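# Move desk cardboard box onto bookcase bottom shelf

## Task

Take the cardboard box that sits on the desk and set it upright, not tilted, on the lowest shelf of the bookcase so that the whole box lies within the rear half of that shelf. At the end, both blue foam blocks must also be on that same shelf. Everything must stay in place without the robot holding it, and the robot must neither tip over nor be left leaning, or the task fails.

## Robot and tools

ROBOT. A Hello Robot Stretch 4 with one arm. It has an omni-wheel base, a lift that rides up a mast, an arm that telescopes forward, a three-joint wrist (yaw, pitch, roll) and a two-finger gripper. It stands about 1.6 m tall, and its base rim reaches at most 0.23 m from the base origin. Loose objects may occasionally get nudged by something other than the robot.

FRAMES. Base frame: origin on the floor below the base centre, x ahead, y to the left, z up. hand_pose is reported in this frame and marks a point between the open fingertips; with all wrist joints at 0 its axes line up with the base frame. The printed value may be a little off. The odometry frame is the base frame as it was when the scene began.

execute_actions. Argument "actions": a list with exactly one action, or empty (then it only reports state and images). One action holds "base", "joints" or both, plus optional "pace" and "contact_limits"; or it holds only "end_of_arm". All its motions begin together and may finish at different times.
- "base": an object with exactly one command, each a relative offset from where the base last reported itself: {"translate_m": d} drives straight, forward positive, -2 to 2 m; {"strafe_m": d} slides sideways, left positive, -2 to 2 m; {"rotate_rad": d} spins in place, counter-clockwise from above positive, -3.2 to 3.2 rad.
- "joints": one object mapping joint names to absolute targets (not offsets): lift_m 0 to 1.2 m (tolerance 0.004); arm_m 0 to 0.55 m extension (0.004); wrist_yaw_rad -1.134 to 4.276 (0 points forward, positive turns left, 3.14 is folded back, above 3.4 the arm may block it; 0.02); wrist_pitch_rad -1.117 to 4.259 (0 level, 1.57 pointing down; 0.05); wrist_roll_rad -1.117 to 4.259 (0 keeps fingers at equal height, positive turns clockwise when viewed from behind the gripper; 0.02); gripper_m -0.038 to 0.141 m, the fingertip gap, below 0 the tips squeeze each other (0.004). A joint target outside its range is clipped and executed with a note; any other bad value or unknown key rejects the whole call and nothing moves.
- "pace": "slow", "default" (if omitted), "fast" or "max". Base top speeds 0.1/0.3/0.4/0.6 m/s and 1/2/3/4 rad/s in that order, further reduced when the lift is above 0.2 m at the start of the move (down to 0.3 m/s and 1 rad/s at 1.2 m).
- "contact_limits": {"arm_m": value} from 0 (gentlest) to 0.75 (firmest), default 0.5; the arm stops on contact beyond that.
- {"end_of_arm": "enable_torque"} revives any wrist or gripper motor that shut itself off; it then holds its current spot.
One action lasts at most 15 s. "cameras": list from head_camera, head_left_camera, head_right_camera, wrist_camera, all; omitted, null or ["all"] gives all, [] gives none. The "pictures" line lists images in order.
A joint or the base left out of an action may still be pushing toward an earlier target without the status showing it. If a result reports a stop, later execute_actions, wait and finished_scene calls in the same reply are skipped.

wait: {"seconds": 0 to 10}; commands nothing and returns state and images.
zoom_image: {"camera": name, "region": [x0, y0, x1, y1]} in pixels from the image's top-left, at most 504 by 504, on the latest full image of that camera.
finished_scene: {"scene": integer 1 to 2}; ends the current scene permanently and reports success. Answering without any tool call ends everything.

STARTING. To unfold the wrist, one action with lift_m 0.4 and wrist_yaw_rad 0 works.

RESULT LINES. base_status and joint_status describe how each motion ended: "done" (for the base, wheels turned the commanded amount even if slipping); "off_target" (stopped short, may keep pushing); "contact_stop_at_<key>" (met something; that part goes slack, a slack lift may sag under load, slack wheels may roll); "limit_stop_at_<name>"; "time_out"; "torque_fault". After these, the old target is dropped. "limit_stop_at_tilt" means a lean over 6 degrees: lift, arm and wheels go slack and ignore commands until it eases. "limit_stop_at_own_body": the software halted a joint near the robot itself; moving away is allowed. It tends to happen with wrist_pitch_rad below -0.2 combined with wrist_roll_rad below -0.4 or above 4. Slack parts hold again once commanded. on_its_own lists things not commanded in this call; there "held at" gives the held target, not the position.
lidar_m: 12 distances in m from base origin, 30-degree sectors, first straight ahead then counter-clockwise (4th left, 7th behind, 10th right); "-" means nothing seen or closer than 0.25 m. It sees from about 0.15 m up to robot height, misses clear objects, thin legs and much behind. wrist_depth_mm: 7 by 7 median depths, top-left first, 100 to 2000 mm, "-" invalid; the robot's body appears.
base_odometry counts wheel rotation, so slip counts as travel; heading -3.142 to 3.142, left positive. If turned_by_wheels and turned_by_imu differ by more than about 0.1 rad, there was a collision or slip and heading error is roughly their difference. base_tilt in degrees, forward and right positive, with a fixed bias up to about 1.5 degrees. motor_effort: percent of maximum, positive toward higher joint values, bracket is the peak during the last action (noisy); a rest effort outside its normal range suggests a load or contact. A held load in a level gripper pushes wrist_pitch_rad effort away from 0. Wheel efforts positive mean turning right.

GRIPPING. Command a gap smaller than the object; squeezing harder pulls it toward the wrist by up to a third of the shortfall, opening pushes it out. Neither the reading nor "done" confirms a grasp; a firm grip at a command of 0 or more shows as a clear gripper effort change. Fingertips pressed onto a surface may stick; raise the lift.

CAMERAS. head_camera sits atop the mast facing forward and down (turn the base to look around); head_left_camera and head_right_camera are fisheyes beside it, aimed steeper, showing base and arm; wrist_camera looks along the fingers, tips near the bottom of its image.

AVOID. Tipping: don't drive or turn with over 1 kg held and arm_m above 0.2, especially at fast paces; steady pushes or pulls, high grips and high contact limits also risk it. Base tilt differing from its start value may mean a wheel is on something low. Pressing the gripper on things via base or arm moves, or holding over about 2 kg level, causes torque faults. Avoid drops, slips, slams and hard pushes, and keep objects from falling. The robot holds its last command while you think, so plan commands from the latest reported state; fewer, shorter motions are better.

Each tool is called after ">>>" as name([rows], argument=value, ...), one row to a line, values as JSON.

## Session

>>> execute_actions(actions=[])

Scene clock: 0.00 s.
base_odometry: x=+0.000 y=+0.000 heading=+0.000 (m, m, rad; odometry frame)
turned_by_wheels: +0.000 (rad since the last result)
turned_by_imu: +0.000 (rad since the last result)
base_tilt: forward=+0.0 right=+0.3 (deg)
lidar_m: 2.02 1.61 0.79 0.86 2.25 1.95 2.16 1.79 1.74 2.14 1.75 1.72
base_status: not commanded
joint_positions: lift_m=+0.151 arm_m=+0.001 wrist_yaw_rad=+3.162 wrist_pitch_rad=+0.009 wrist_roll_rad=+0.018 gripper_m=+0.057
joint_status: not commanded
motor_effort: lift_m=+19 arm_m=+0 wrist_yaw_rad=+0 wrist_pitch_rad=-7 wrist_roll_rad=-2 gripper_m=-5 wheel_0=+0 wheel_1=+0 wheel_2=+0 (%)
hand_pose: x=-0.1180 y=+0.0815 z=+0.3269 quat_wxyz=(-0.010, -0.005, +0.009, +1.000) (m; base frame)
wrist_depth_mm: - 144 214 - - - 1863 / - 109 141 - - - 1808 / - 108 139 - - - 1808 / - 115 139 - - - 1808 / 144 141 - - - - 1756 / 208 1537 1205 1464 209 1430 1366 / 206 946 820 917 854 820 878
pictures: head_camera, head_left_camera, head_right_camera, wrist_camera
Images, in order (width x height): head_camera 420x560, head_left_camera 420x672, head_right_camera 420x672, wrist_camera 616x392.

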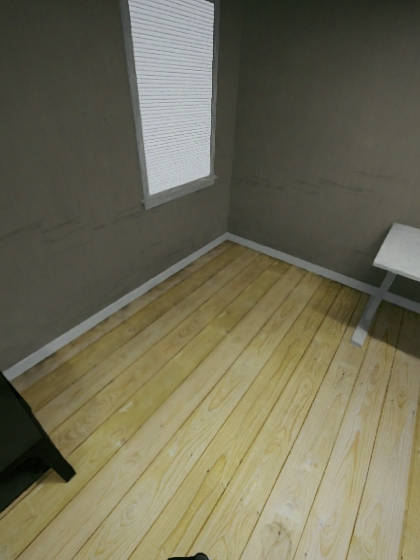

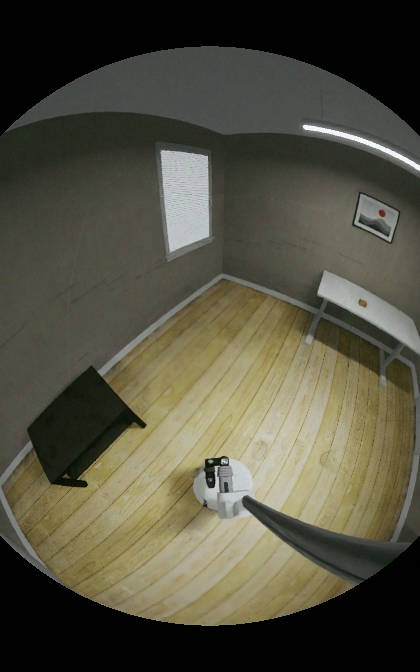

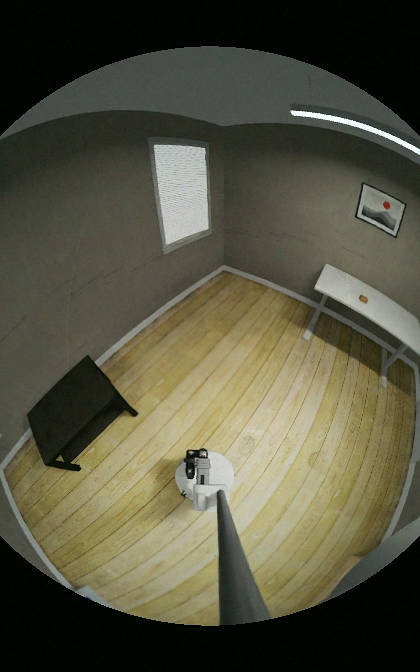

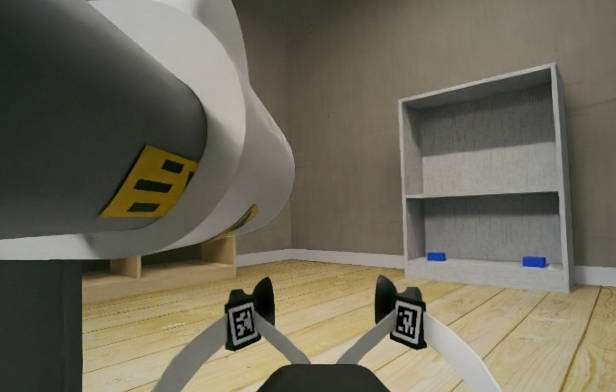

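>>> execute_actions([
  {"base":{"rotate_rad":-0.7},"joints":{"lift_m":0.75,"wrist_yaw_rad":0,"gripper_m":0.14},"pace":"fast"},
])

Scene clock: 6.93 s.
base_odometry: x=+0.000 y=+0.000 heading=-0.700 (m, m, rad; odometry frame)
turned_by_wheels: -0.700 (rad since the last result)
turned_by_imu: -0.694 (rad since the last result)
base_tilt: forward=+0.0 right=+0.5 (deg)
lidar_m: 1.71 2.36 1.70 0.77 0.80 1.13 1.95 2.03 1.84 1.74 2.18 1.80
base_status: done
joint_positions: lift_m=+0.750 arm_m=+0.001 wrist_yaw_rad=+0.000 wrist_pitch_rad=+0.009 wrist_roll_rad=+0.018 gripper_m=+0.140
joint_status: all done
motor_effort: lift_m=+22(25) arm_m=+0(0) wrist_yaw_rad=+0(4) wrist_pitch_rad=-8(8) wrist_roll_rad=-2(3) gripper_m=+0(4) wheel_0=+1(9) wheel_1=+0(9) wheel_2=+1(8) (%)
hand_pose: x=+0.4607 y=-0.0873 z=+0.9253 quat_wxyz=(+1.000, +0.009, +0.005, +0.000) (m; base frame)
wrist_depth_mm: - - - - - - - / - - - - - - - / - - - - - - - / - - - - - - - / - - - - - - - / - - - - - 206 - / - - - 155 - - -
pictures: head_camera, head_left_camera, head_right_camera, wrist_camera
Images, in order (width x height): head_camera 420x560, head_left_camera 420x672, head_right_camera 420x672, wrist_camera 616x392.

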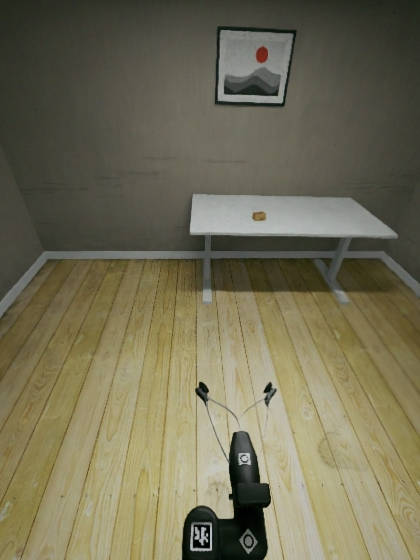

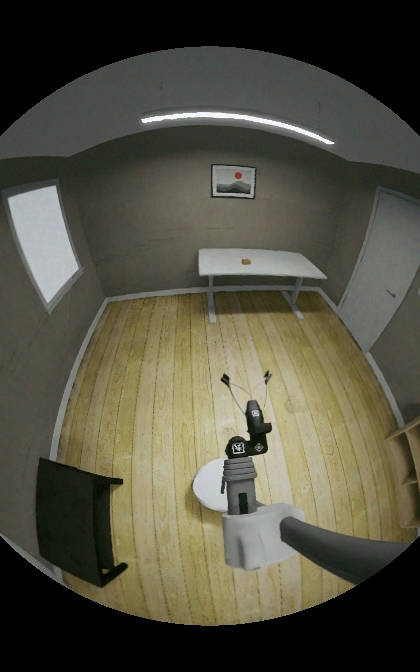

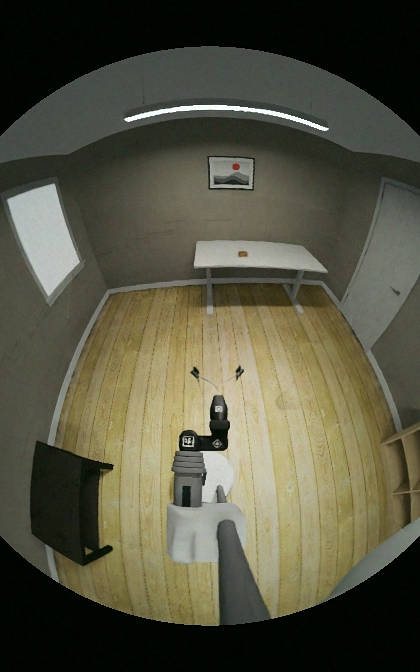

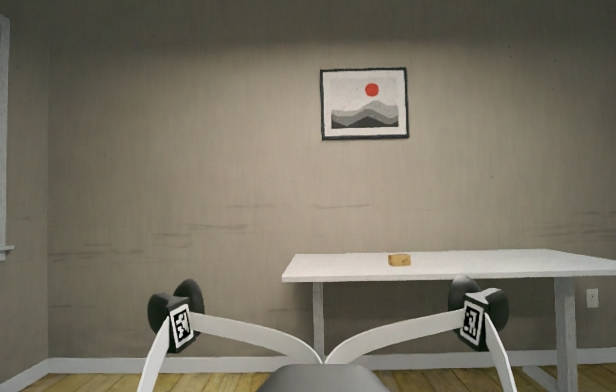

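>>> execute_actions([
  {"base":{"translate_m":1.2},"joints":{"wrist_pitch_rad":0.5,"lift_m":0.8,"wrist_roll_rad":0},"pace":"max"},
], cameras=[])

>>> execute_actions([
  {"base":{"strafe_m":-0.33},"pace":"fast"},
], cameras=["head_camera","wrist_camera"])

Scene clock: 17.13 s.
base_odometry: x=+0.918 y=-0.773 heading=-0.699 (m, m, rad; odometry frame)
turned_by_wheels: +0.000 (rad since the last result)
turned_by_imu: +0.000 (rad since the last result)
base_tilt: forward=+0.1 right=+0.3 (deg)
lidar_m: 0.50 1.34 1.72 1.63 1.70 1.42 3.27 2.59 2.18 2.02 0.80 0.55
base_status: done
joint_positions: lift_m=+0.800 arm_m=+0.001 wrist_yaw_rad=+0.000 wrist_pitch_rad=+0.502 wrist_roll_rad=+0.000 gripper_m=+0.140
joint_status: all done
motor_effort: lift_m=+21(24) arm_m=+0(0) wrist_yaw_rad=+1(1) wrist_pitch_rad=-6(6) wrist_roll_rad=-3(3) gripper_m=+1(0) wheel_0=+1(8) wheel_1=+1(7) wheel_2=+2(13) (%)
hand_pose: x=+0.4252 y=-0.0874 z=+0.8393 quat_wxyz=(+0.969, +0.000, +0.248, +0.000) (m; base frame)
wrist_depth_mm: 976 960 960 960 960 960 946 / 1025 1025 1025 1025 1025 1025 1008 / 1098 1098 1078 917 904 891 878 / 1182 1182 691 634 621 585 539 / 1281 1281 488 480 477 469 466 / 1366 1336 375 387 384 205 375 / 1182 1138 1160 156 1138 1098 1118
pictures: none
No camera images: the call's "cameras" was empty. Leave "cameras" out to get every camera's image.

Scene clock: 19.23 s.
base_odometry: x=+0.706 y=-1.025 heading=-0.699 (m, m, rad; odometry frame)
turned_by_wheels: +0.000 (rad since the last result)
turned_by_imu: +0.001 (rad since the last result)
base_tilt: forward=+0.0 right=+0.5 (deg)
lidar_m: 0.51 0.54 1.84 1.94 1.74 1.67 3.21 2.14 1.87 1.69 0.78 0.55
base_status: done
joint_positions: lift_m=+0.800 arm_m=+0.001 wrist_yaw_rad=+0.000 wrist_pitch_rad=+0.502 wrist_roll_rad=+0.000 gripper_m=+0.140
joint_status: not commanded
motor_effort: lift_m=+21(21) arm_m=+0(0) wrist_yaw_rad=+2(1) wrist_pitch_rad=-8(4) wrist_roll_rad=-3(4) gripper_m=+0(3) wheel_0=+0(13) wheel_1=+1(12) wheel_2=+0(2) (%)
hand_pose: x=+0.4252 y=-0.0874 z=+0.8393 quat_wxyz=(+0.969, +0.000, +0.248, +0.000) (m; base frame)
wrist_depth_mm: 976 976 991 976 976 976 960 / 1042 1042 1042 1042 1042 1042 1025 / 1118 1078 946 931 904 891 878 / 715 654 647 559 627 609 609 / 500 492 484 480 477 469 462 / 413 394 387 389 384 206 389 / 1182 1138 1118 155 1160 1098 1118
pictures: head_camera, wrist_camera
Images, in order (width x height): head_camera 420x560, wrist_camera 616x392.

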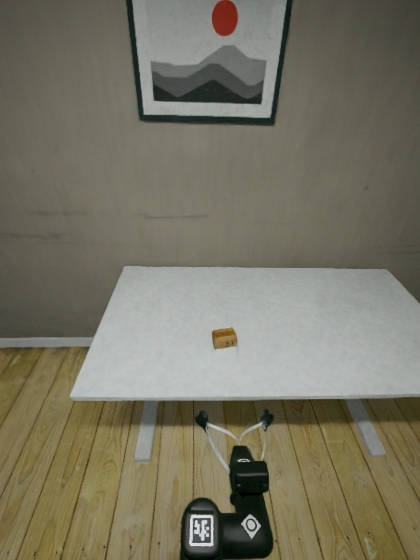

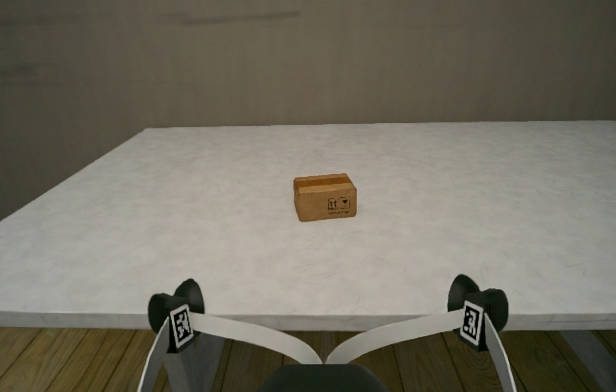

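>>> execute_actions([
  {"joints":{"arm_m":0.25,"lift_m":0.75},"pace":"fast"},
], cameras=["head_camera","wrist_camera"])

Scene clock: 28.20 s.
base_odometry: x=+0.706 y=-1.025 heading=-0.699 (m, m, rad; odometry frame)
turned_by_wheels: +0.000 (rad since the last result)
turned_by_imu: -0.001 (rad since the last result)
base_tilt: forward=-0.1 right=+0.6 (deg)
lidar_m: 0.54 0.55 1.80 1.96 1.73 1.68 3.22 2.12 1.85 1.71 0.76 0.57
base_status: not commanded
joint_positions: lift_m=+0.750 arm_m=+0.249 wrist_yaw_rad=+0.000 wrist_pitch_rad=+0.502 wrist_roll_rad=+0.000 gripper_m=+0.140
joint_status: all done
motor_effort: lift_m=+15(17) arm_m=+6(7) wrist_yaw_rad=+0(5) wrist_pitch_rad=-7(8) wrist_roll_rad=-3(3) gripper_m=+2(0) wheel_0=+0(0) wheel_1=+1(1) wheel_2=+0(0) (%)
hand_pose: x=+0.6727 y=-0.0874 z=+0.7897 quat_wxyz=(+0.969, +0.000, +0.248, +0.000) (m; base frame)
wrist_depth_mm: 759 768 750 759 750 750 750 / 809 798 798 798 798 798 788 / 854 788 778 750 732 715 707 / 539 530 521 512 508 500 492 / 402 402 397 306 370 382 377 / 322 310 306 304 312 206 306 / 268 259 265 156 260 252 256
pictures: head_camera, wrist_camera
Images, in order (width x height): head_camera 420x560, wrist_camera 616x392.

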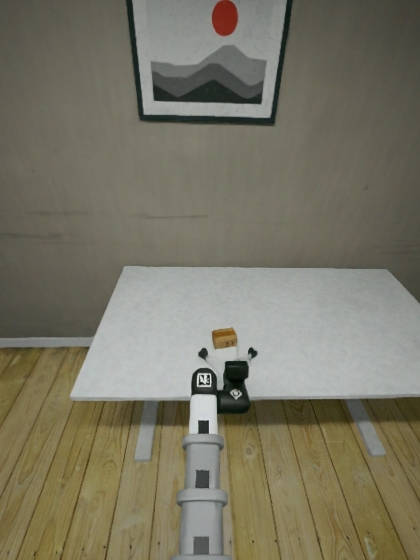

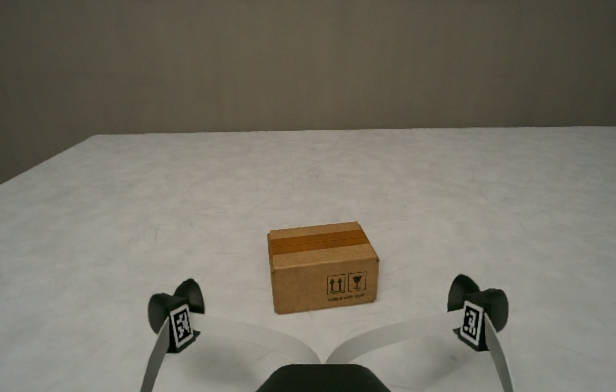

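>>> execute_actions([
  {"base":{"strafe_m":-0.05},"joints":{"wrist_yaw_rad":0.2,"lift_m":0.715}},
], cameras=[])

>>> execute_actions([
  {"joints":{"arm_m":0.31}},
], cameras=["head_camera","wrist_camera"])

Scene clock: 36.00 s.
base_odometry: x=+0.674 y=-1.064 heading=-0.699 (m, m, rad; odometry frame)
turned_by_wheels: +0.000 (rad since the last result)
turned_by_imu: -0.001 (rad since the last result)
base_tilt: forward=-0.1 right=+0.4 (deg)
lidar_m: 0.55 0.51 1.84 2.02 1.71 1.73 3.42 2.02 1.78 1.65 0.78 0.53
base_status: done
joint_positions: lift_m=+0.715 arm_m=+0.249 wrist_yaw_rad=+0.200 wrist_pitch_rad=+0.502 wrist_roll_rad=+0.000 gripper_m=+0.140
joint_status: all done
motor_effort: lift_m=+14(16) arm_m=+6(6) wrist_yaw_rad=+4(8) wrist_pitch_rad=-6(5) wrist_roll_rad=-4(2) gripper_m=-2(0) wheel_0=+0(11) wheel_1=+1(9) wheel_2=+0(0) (%)
hand_pose: x=+0.6850 y=-0.0355 z=+0.7547 quat_wxyz=(+0.964, -0.025, +0.247, +0.097) (m; base frame)
wrist_depth_mm: 878 842 788 759 723 691 668 / 960 891 854 809 768 732 707 / 1008 668 647 634 621 609 603 / 459 452 442 436 430 421 415 / 342 338 336 276 278 322 319 / 273 262 257 266 264 206 258 / 227 219 224 155 220 213 216
pictures: none
No camera images: the call's "cameras" was empty. Leave "cameras" out to get every camera's image.

Scene clock: 37.07 s.
base_odometry: x=+0.674 y=-1.064 heading=-0.699 (m, m, rad; odometry frame)
turned_by_wheels: +0.000 (rad since the last result)
turned_by_imu: +0.000 (rad since the last result)
base_tilt: forward=+0.1 right=+0.6 (deg)
lidar_m: 0.50 0.56 1.81 2.01 1.73 1.72 3.39 2.00 1.79 1.64 0.77 0.57
base_status: not commanded
joint_positions: lift_m=+0.715 arm_m=+0.309 wrist_yaw_rad=+0.200 wrist_pitch_rad=+0.502 wrist_roll_rad=+0.000 gripper_m=+0.140
joint_status: all done
motor_effort: lift_m=+15(15) arm_m=+7(6) wrist_yaw_rad=+2(1) wrist_pitch_rad=-7(7) wrist_roll_rad=-3(3) gripper_m=-2(1) wheel_0=+0(0) wheel_1=+1(1) wheel_2=+0(0) (%)
hand_pose: x=+0.7450 y=-0.0354 z=+0.7547 quat_wxyz=(+0.964, -0.025, +0.247, +0.097) (m; base frame)
wrist_depth_mm: 820 778 732 699 668 640 615 / 878 842 788 750 715 683 647 / 931 668 654 634 615 609 597 / 455 449 442 436 427 421 415 / 342 338 336 244 310 322 319 / 272 262 218 218 216 206 258 / 227 219 224 155 220 212 216
pictures: head_camera, wrist_camera
Images, in order (width x height): head_camera 420x560, wrist_camera 616x392.

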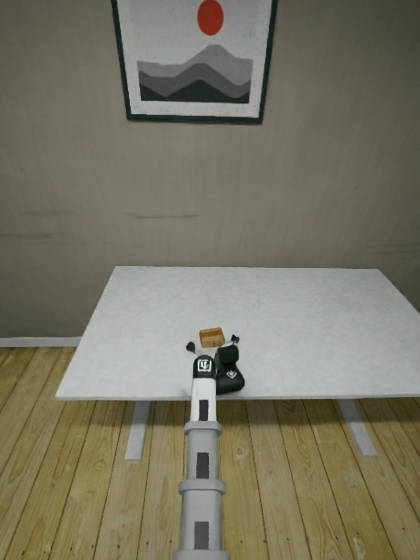

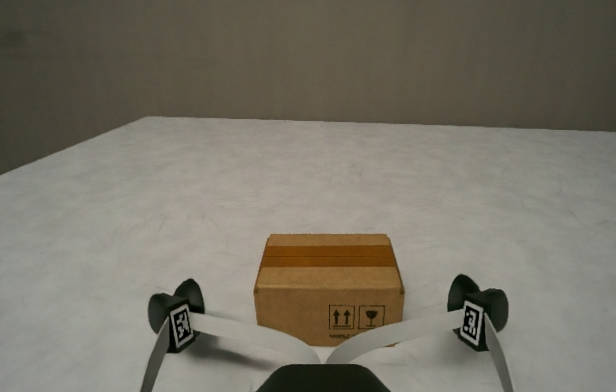

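>>> execute_actions([
  {"joints":{"arm_m":0.332,"lift_m":0.71}},
], cameras=[])

>>> execute_actions([
  {"joints":{"gripper_m":0.045}},
], cameras=["wrist_camera"])

>>> execute_actions([
  {"joints":{"lift_m":0.75}},
], cameras=["head_camera","wrist_camera"])

Scene clock: 43.80 s.
base_odometry: x=+0.674 y=-1.064 heading=-0.699 (m, m, rad; odometry frame)
turned_by_wheels: +0.000 (rad since the last result)
turned_by_imu: -0.001 (rad since the last result)
base_tilt: forward=+0.1 right=+0.4 (deg)
lidar_m: 0.50 0.55 1.84 2.00 1.72 1.71 3.43 2.01 1.77 1.63 0.77 0.56
base_status: not commanded
joint_positions: lift_m=+0.710 arm_m=+0.331 wrist_yaw_rad=+0.200 wrist_pitch_rad=+0.502 wrist_roll_rad=+0.000 gripper_m=+0.140
joint_status: all done
motor_effort: lift_m=+14(16) arm_m=+7(6) wrist_yaw_rad=+1(2) wrist_pitch_rad=-8(7) wrist_roll_rad=-2(3) gripper_m=-1(1) wheel_0=+0(0) wheel_1=+1(1) wheel_2=+0(0) (%)
hand_pose: x=+0.7670 y=-0.0354 z=+0.7497 quat_wxyz=(+0.964, -0.025, +0.247, +0.097) (m; base frame)
wrist_depth_mm: 788 750 715 691 647 627 603 / 854 809 768 723 699 654 627 / 904 654 634 621 603 597 580 / 445 436 430 424 415 410 404 / 332 329 325 236 315 314 309 / 266 254 207 197 195 206 251 / 220 213 212 155 207 207 211
pictures: none
No camera images: the call's "cameras" was empty. Leave "cameras" out to get every camera's image.

Scene clock: 45.77 s.
base_odometry: x=+0.674 y=-1.064 heading=-0.699 (m, m, rad; odometry frame)
turned_by_wheels: +0.000 (rad since the last result)
turned_by_imu: -0.001 (rad since the last result)
base_tilt: forward=+0.0 right=+0.5 (deg)
lidar_m: 0.52 0.52 1.82 1.98 1.70 1.70 3.41 1.99 1.80 1.66 0.78 0.57
base_status: not commanded
joint_positions: lift_m=+0.710 arm_m=+0.331 wrist_yaw_rad=+0.200 wrist_pitch_rad=+0.503 wrist_roll_rad=+0.000 gripper_m=+0.045
joint_status: all done
motor_effort: lift_m=+14(14) arm_m=+7(7) wrist_yaw_rad=+2(2) wrist_pitch_rad=-7(8) wrist_roll_rad=-3(2) gripper_m=-17(18) wheel_0=+0(0) wheel_1=+1(1) wheel_2=+0(0) (%)
hand_pose: x=+0.7669 y=-0.0354 z=+0.7496 quat_wxyz=(+0.964, -0.025, +0.247, +0.097) (m; base frame)
wrist_depth_mm: 798 750 715 683 647 621 603 / 854 809 768 732 691 661 627 / 917 647 627 615 603 591 580 / 442 433 427 424 415 407 402 / 332 329 325 224 314 312 309 / 265 263 189 182 183 252 250 / 220 212 204 187 187 198 211
pictures: wrist_camera
Images, in order (width x height): wrist_camera 616x392.

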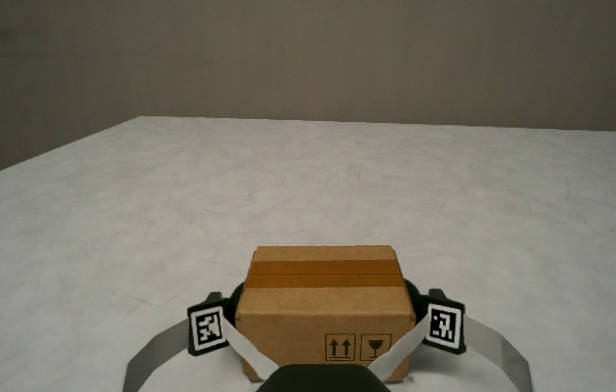

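Scene clock: 46.77 s.
base_odometry: x=+0.674 y=-1.064 heading=-0.699 (m, m, rad; odometry frame)
turned_by_wheels: +0.000 (rad since the last result)
turned_by_imu: +0.000 (rad since the last result)
base_tilt: forward=+0.0 right=+0.7 (deg)
lidar_m: 0.52 0.54 1.82 2.00 1.71 1.71 3.46 2.00 1.77 1.60 0.79 0.56
base_status: not commanded
joint_positions: lift_m=+0.750 arm_m=+0.331 wrist_yaw_rad=+0.200 wrist_pitch_rad=+0.503 wrist_roll_rad=+0.000 gripper_m=+0.045
joint_status: all done
motor_effort: lift_m=+22(26) arm_m=+7(7) wrist_yaw_rad=+4(2) wrist_pitch_rad=-9(8) wrist_roll_rad=-3(1) gripper_m=-19(17) wheel_0=+0(0) wheel_1=+1(1) wheel_2=+0(0) (%)
hand_pose: x=+0.7669 y=-0.0354 z=+0.7889 quat_wxyz=(+0.964, -0.025, +0.247, +0.097) (m; base frame)
wrist_depth_mm: 788 750 715 683 654 621 603 / 854 809 768 723 699 661 634 / 931 820 759 741 715 676 661 / 539 530 521 512 504 492 488 / 402 397 394 223 379 379 373 / 320 320 189 181 183 306 303 / 266 256 248 187 187 240 254
pictures: head_camera, wrist_camera
Images, in order (width x height): head_camera 420x560, wrist_camera 616x392.

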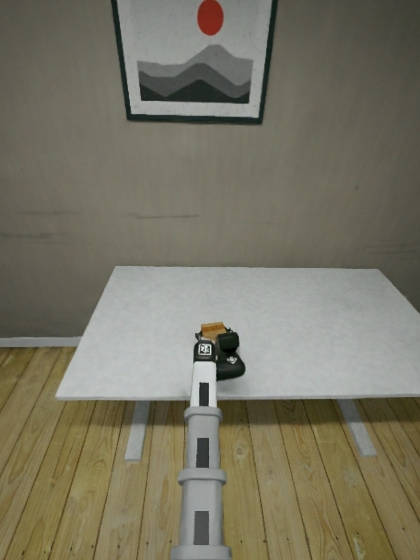

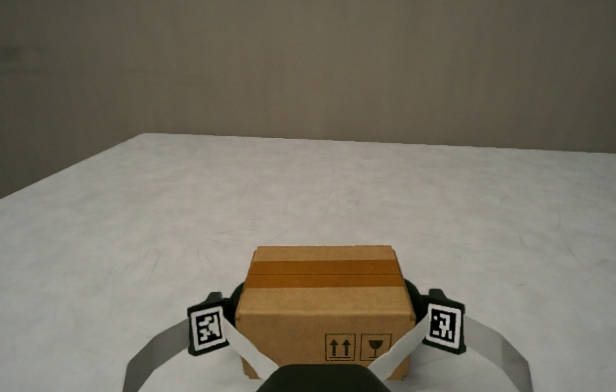

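>>> execute_actions([
  {"base":{"translate_m":-2},"joints":{"arm_m":0.05,"wrist_yaw_rad":0},"pace":"max"},
], cameras=[])

>>> execute_actions([
  {"base":{"rotate_rad":3.14},"joints":{"lift_m":0.25}},
], cameras=["head_camera","head_left_camera","wrist_camera"])

Scene clock: 58.73 s.
base_odometry: x=-0.857 y=+0.224 heading=-0.699 (m, m, rad; odometry frame)
turned_by_wheels: +0.000 (rad since the last result)
turned_by_imu: -0.007 (rad since the last result)
base_tilt: forward=+0.1 right=+0.4 (deg)
lidar_m: 2.51 2.86 1.20 1.14 2.01 1.52 1.11 1.15 1.48 1.38 1.44 2.45
base_status: done
joint_positions: lift_m=+0.750 arm_m=+0.051 wrist_yaw_rad=+0.000 wrist_pitch_rad=+0.503 wrist_roll_rad=+0.000 gripper_m=+0.045
joint_status: all done
motor_effort: lift_m=+22(23) arm_m=-6(6) wrist_yaw_rad=+1(8) wrist_pitch_rad=-10(11) wrist_roll_rad=-3(4) gripper_m=-18(19) wheel_0=-1(7) wheel_1=+1(8) wheel_2=-3(13) (%)
hand_pose: x=+0.4748 y=-0.0874 z=+0.7889 quat_wxyz=(+0.969, +0.000, +0.249, +0.000) (m; base frame)
wrist_depth_mm: - - - - - - - / - - - - - - - / - - - - - - - / - - - - - - - / 1661 1661 1661 223 1618 1576 1537 / 1336 1308 190 181 183 1281 1281 / 1118 1078 1025 187 187 1025 1060
pictures: none
No camera images: the call's "cameras" was empty. Leave "cameras" out to get every camera's image.

Scene clock: 61.67 s.
base_odometry: x=-0.857 y=+0.224 heading=+2.440 (m, m, rad; odometry frame)
turned_by_wheels: +3.140 (rad since the last result)
turned_by_imu: +3.105 (rad since the last result)
base_tilt: forward=+0.0 right=+0.3 (deg)
lidar_m: 1.11 1.16 1.48 1.40 1.46 2.48 3.36 2.89 1.21 1.14 2.00 1.49
base_status: done
joint_positions: lift_m=+0.250 arm_m=+0.051 wrist_yaw_rad=+0.000 wrist_pitch_rad=+0.503 wrist_roll_rad=+0.000 gripper_m=+0.045
joint_status: all done
motor_effort: lift_m=+15(21) arm_m=-6(6) wrist_yaw_rad=+2(1) wrist_pitch_rad=-11(8) wrist_roll_rad=-3(4) gripper_m=-18(19) wheel_0=-2(9) wheel_1=-1(9) wheel_2=-2(9) (%)
hand_pose: x=+0.4748 y=-0.0874 z=+0.2894 quat_wxyz=(+0.969, +0.000, +0.249, +0.000) (m; base frame)
wrist_depth_mm: 842 991 991 991 1008 1025 1025 / 878 1042 1060 1060 1078 1098 1078 / 976 1098 1098 1118 1160 1138 1160 / 1008 931 917 904 946 976 960 / 798 788 778 224 759 750 741 / 640 634 190 182 183 603 603 / 530 512 492 187 187 477 504
pictures: head_camera, head_left_camera, wrist_camera
Images, in order (width x height): head_camera 420x560, head_left_camera 420x672, wrist_camera 616x392.

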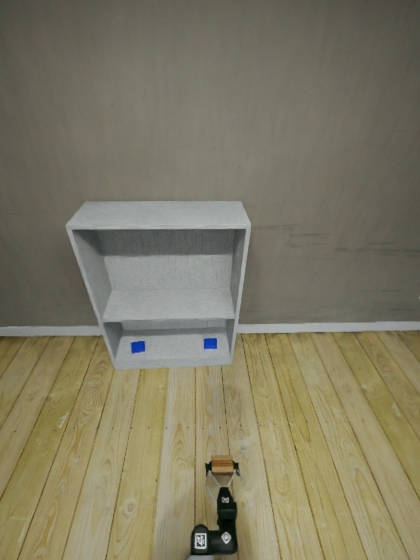

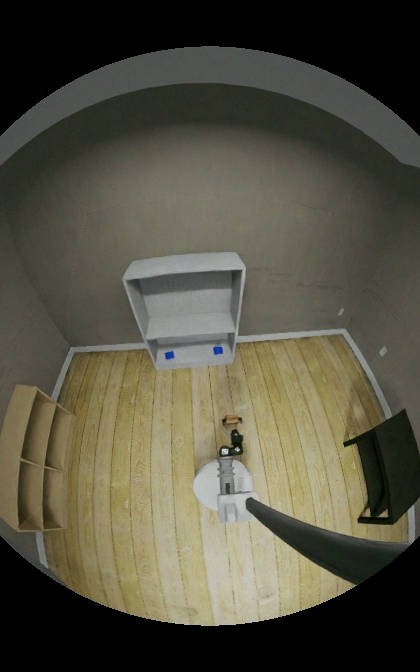

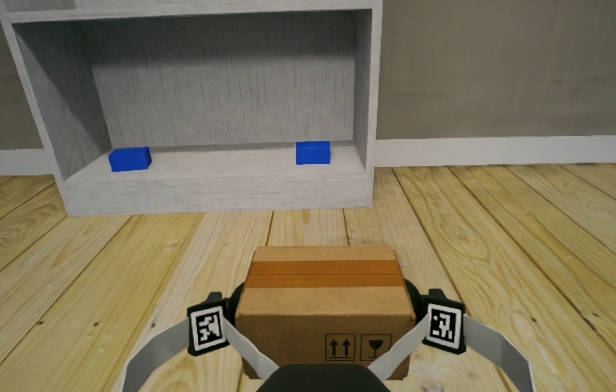

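>>> execute_actions([
  {"base":{"strafe_m":0.24},"joints":{"lift_m":0.13,"arm_m":0.2},"pace":"fast"},
], cameras=[])

>>> execute_actions([
  {"base":{"translate_m":0.58},"pace":"fast"},
], cameras=["head_camera","wrist_camera"])

Scene clock: 69.83 s.
base_odometry: x=-1.012 y=+0.041 heading=+2.440 (m, m, rad; odometry frame)
turned_by_wheels: +0.000 (rad since the last result)
turned_by_imu: -0.002 (rad since the last result)
base_tilt: forward=+0.0 right=+0.5 (deg)
lidar_m: 1.09 1.14 1.24 1.15 1.19 2.15 3.41 3.27 1.45 1.38 2.13 1.16
base_status: done
joint_positions: lift_m=+0.130 arm_m=+0.199 wrist_yaw_rad=+0.000 wrist_pitch_rad=+0.503 wrist_roll_rad=+0.000 gripper_m=+0.045
joint_status: all done
motor_effort: lift_m=+16(16) arm_m=+6(9) wrist_yaw_rad=+0(3) wrist_pitch_rad=-8(10) wrist_roll_rad=-3(3) gripper_m=-15(17) wheel_0=+0(13) wheel_1=-1(12) wheel_2=+0(1) (%)
hand_pose: x=+0.6225 y=-0.0874 z=+0.1694 quat_wxyz=(+0.969, +0.000, +0.249, +0.000) (m; base frame)
wrist_depth_mm: 878 809 842 842 854 741 878 / 946 809 891 904 904 809 931 / 991 741 750 750 732 723 960 / 778 732 723 723 723 715 707 / 585 574 569 223 554 544 544 / 466 462 190 182 183 442 439 / 384 373 357 187 187 349 368
pictures: none
No camera images: the call's "cameras" was empty. Leave "cameras" out to get every camera's image.

Scene clock: 72.57 s.
base_odometry: x=-1.455 y=+0.415 heading=+2.441 (m, m, rad; odometry frame)
turned_by_wheels: +0.000 (rad since the last result)
turned_by_imu: +0.000 (rad since the last result)
base_tilt: forward=-0.1 right=+0.5 (deg)
lidar_m: 0.50 0.53 1.15 1.20 1.23 1.67 3.99 3.24 1.47 1.87 1.26 0.56
base_status: done
joint_positions: lift_m=+0.130 arm_m=+0.199 wrist_yaw_rad=+0.000 wrist_pitch_rad=+0.503 wrist_roll_rad=+0.000 gripper_m=+0.045
joint_status: not commanded
motor_effort: lift_m=+15(16) arm_m=+6(6) wrist_yaw_rad=+0(2) wrist_pitch_rad=-9(10) wrist_roll_rad=-2(2) gripper_m=-16(16) wheel_0=+2(8) wheel_1=-1(8) wheel_2=+3(13) (%)
hand_pose: x=+0.6225 y=-0.0874 z=+0.1694 quat_wxyz=(+0.969, +0.000, +0.249, +0.000) (m; base frame)
wrist_depth_mm: 325 327 327 327 329 330 329 / 345 347 349 349 351 349 353 / 370 373 373 373 375 377 375 / 399 399 399 402 404 404 404 / 404 399 397 224 384 382 377 / 322 320 189 182 183 296 254 / 268 258 249 187 187 242 240
pictures: head_camera, wrist_camera
Images, in order (width x height): head_camera 420x560, wrist_camera 616x392.

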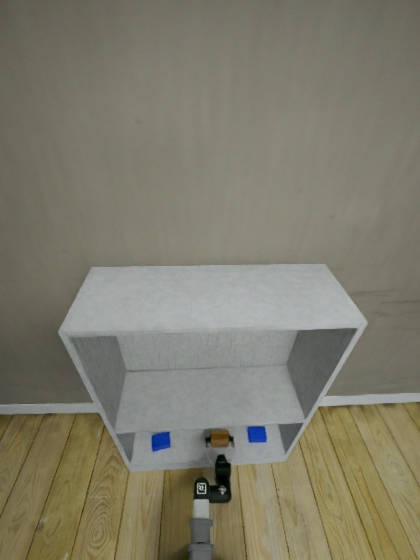

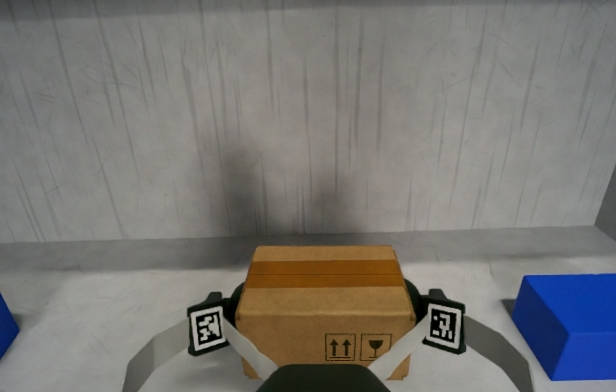

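>>> execute_actions([
  {"base":{"strafe_m":0.04},"joints":{"lift_m":0.1,"arm_m":0.32}},
], cameras=[])

>>> execute_actions([
  {"joints":{"lift_m":0.088},"pace":"slow"},
], cameras=["wrist_camera"])

Scene clock: 79.07 s.
base_odometry: x=-1.481 y=+0.384 heading=+2.441 (m, m, rad; odometry frame)
turned_by_wheels: +0.000 (rad since the last result)
turned_by_imu: -0.001 (rad since the last result)
base_tilt: forward=+0.1 right=+0.6 (deg)
lidar_m: 0.50 0.54 1.16 1.14 1.21 1.65 4.02 3.26 1.51 1.83 1.24 0.54
base_status: done
joint_positions: lift_m=+0.100 arm_m=+0.319 wrist_yaw_rad=+0.000 wrist_pitch_rad=+0.503 wrist_roll_rad=+0.000 gripper_m=+0.045
joint_status: all done
motor_effort: lift_m=+15(15) arm_m=+7(6) wrist_yaw_rad=+2(3) wrist_pitch_rad=-10(9) wrist_roll_rad=-2(4) gripper_m=-18(18) wheel_0=-1(10) wheel_1=+1(8) wheel_2=+0(1) (%)
hand_pose: x=+0.7425 y=-0.0874 z=+0.1394 quat_wxyz=(+0.969, +0.000, +0.249, +0.000) (m; base frame)
wrist_depth_mm: 215 216 217 218 218 217 218 / 229 230 231 231 233 233 233 / 245 246 247 248 249 249 250 / 264 265 265 266 266 268 270 / 286 286 287 224 281 290 291 / 279 277 189 182 183 265 264 / 232 223 215 187 187 208 222
pictures: none
No camera images: the call's "cameras" was empty. Leave "cameras" out to get every camera's image.

Scene clock: 79.83 s.
base_odometry: x=-1.481 y=+0.384 heading=+2.441 (m, m, rad; odometry frame)
turned_by_wheels: +0.000 (rad since the last result)
turned_by_imu: +0.000 (rad since the last result)
base_tilt: forward=+0.2 right=+0.3 (deg)
lidar_m: 0.51 0.53 1.16 1.12 1.17 1.63 3.98 3.25 1.51 1.87 1.26 0.57
base_status: not commanded
joint_positions: lift_m=+0.088 arm_m=+0.319 wrist_yaw_rad=+0.000 wrist_pitch_rad=+0.503 wrist_roll_rad=+0.000 gripper_m=+0.045
joint_status: all done
motor_effort: lift_m=+15(15) arm_m=+7(6) wrist_yaw_rad=+2(1) wrist_pitch_rad=-11(10) wrist_roll_rad=-1(1) gripper_m=-18(16) wheel_0=-1(1) wheel_1=+2(1) wheel_2=+0(0) (%)
hand_pose: x=+0.7425 y=-0.0874 z=+0.1274 quat_wxyz=(+0.969, +0.000, +0.249, +0.000) (m; base frame)
wrist_depth_mm: 215 216 216 218 218 218 219 / 229 230 231 232 233 232 233 / 246 246 248 248 248 250 250 / 264 265 266 266 267 267 268 / 285 286 286 223 281 286 285 / 262 259 190 181 183 250 247 / 217 209 202 187 187 196 208
pictures: wrist_camera
Images, in order (width x height): wrist_camera 616x392.

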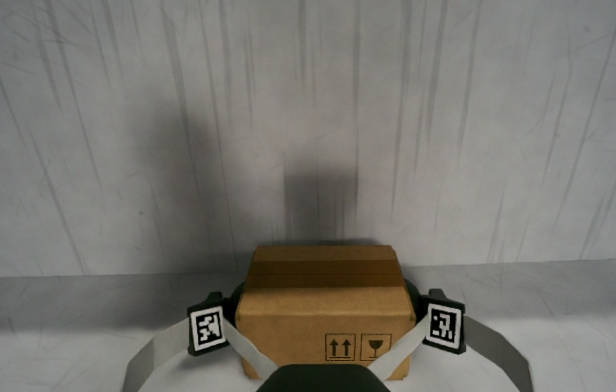

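>>> execute_actions([
  {"joints":{"gripper_m":0.125}},
], cameras=[])

>>> execute_actions([
  {"joints":{"arm_m":0.1,"lift_m":0.15},"pace":"fast"},
], cameras=["wrist_camera"])

Scene clock: 85.07 s.
base_odometry: x=-1.481 y=+0.384 heading=+2.441 (m, m, rad; odometry frame)
turned_by_wheels: +0.000 (rad since the last result)
turned_by_imu: -0.001 (rad since the last result)
base_tilt: forward=+0.1 right=+0.4 (deg)
lidar_m: 0.52 0.55 1.15 1.15 1.18 1.60 4.00 3.28 1.49 1.85 1.26 0.55
base_status: not commanded
joint_positions: lift_m=+0.088 arm_m=+0.319 wrist_yaw_rad=+0.000 wrist_pitch_rad=+0.502 wrist_roll_rad=+0.000 gripper_m=+0.125
joint_status: all done
motor_effort: lift_m=+15(14) arm_m=+7(6) wrist_yaw_rad=+1(4) wrist_pitch_rad=-4(10) wrist_roll_rad=-4(3) gripper_m=-1(19) wheel_0=-1(1) wheel_1=+1(1) wheel_2=+0(0) (%)
hand_pose: x=+0.7427 y=-0.0874 z=+0.1278 quat_wxyz=(+0.969, +0.000, +0.248, +0.000) (m; base frame)
wrist_depth_mm: 215 216 216 216 217 218 219 / 229 230 231 232 232 233 233 / 245 246 247 248 249 249 249 / 265 265 266 266 266 267 268 / 286 286 286 232 281 285 286 / 263 262 201 195 193 215 249 / 218 211 210 181 206 204 209
pictures: none
No camera images: the call's "cameras" was empty. Leave "cameras" out to get every camera's image.

Scene clock: 86.57 s.
base_odometry: x=-1.481 y=+0.384 heading=+2.441 (m, m, rad; odometry frame)
turned_by_wheels: +0.000 (rad since the last result)
turned_by_imu: +0.000 (rad since the last result)
base_tilt: forward=+0.1 right=+0.3 (deg)
lidar_m: 0.50 0.52 1.13 1.12 1.19 1.61 4.01 3.28 1.50 1.89 1.24 0.56
base_status: not commanded
joint_positions: lift_m=+0.150 arm_m=+0.101 wrist_yaw_rad=+0.000 wrist_pitch_rad=+0.502 wrist_roll_rad=+0.000 gripper_m=+0.125
joint_status: all done
motor_effort: lift_m=+23(24) arm_m=-6(9) wrist_yaw_rad=+2(1) wrist_pitch_rad=-5(6) wrist_roll_rad=-3(3) gripper_m=+0(1) wheel_0=-1(1) wheel_1=+1(2) wheel_2=+0(0) (%)
hand_pose: x=+0.5249 y=-0.0875 z=+0.1890 quat_wxyz=(+0.969, +0.000, +0.248, +0.000) (m; base frame)
wrist_depth_mm: 410 410 413 415 415 415 415 / 436 436 439 439 442 442 442 / 466 469 469 469 473 473 473 / 488 500 504 492 500 500 496 / 362 439 430 421 421 415 336 / 325 336 220 345 342 215 327 / 293 285 286 221 285 283 289
pictures: wrist_camera
Images, in order (width x height): wrist_camera 616x392.

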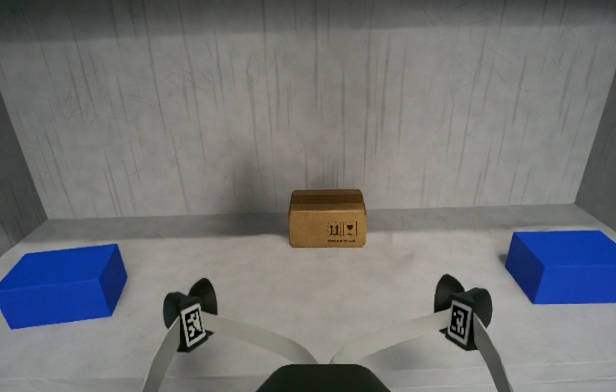

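>>> finished_scene(scene=1)

The scene is finished: the task was done.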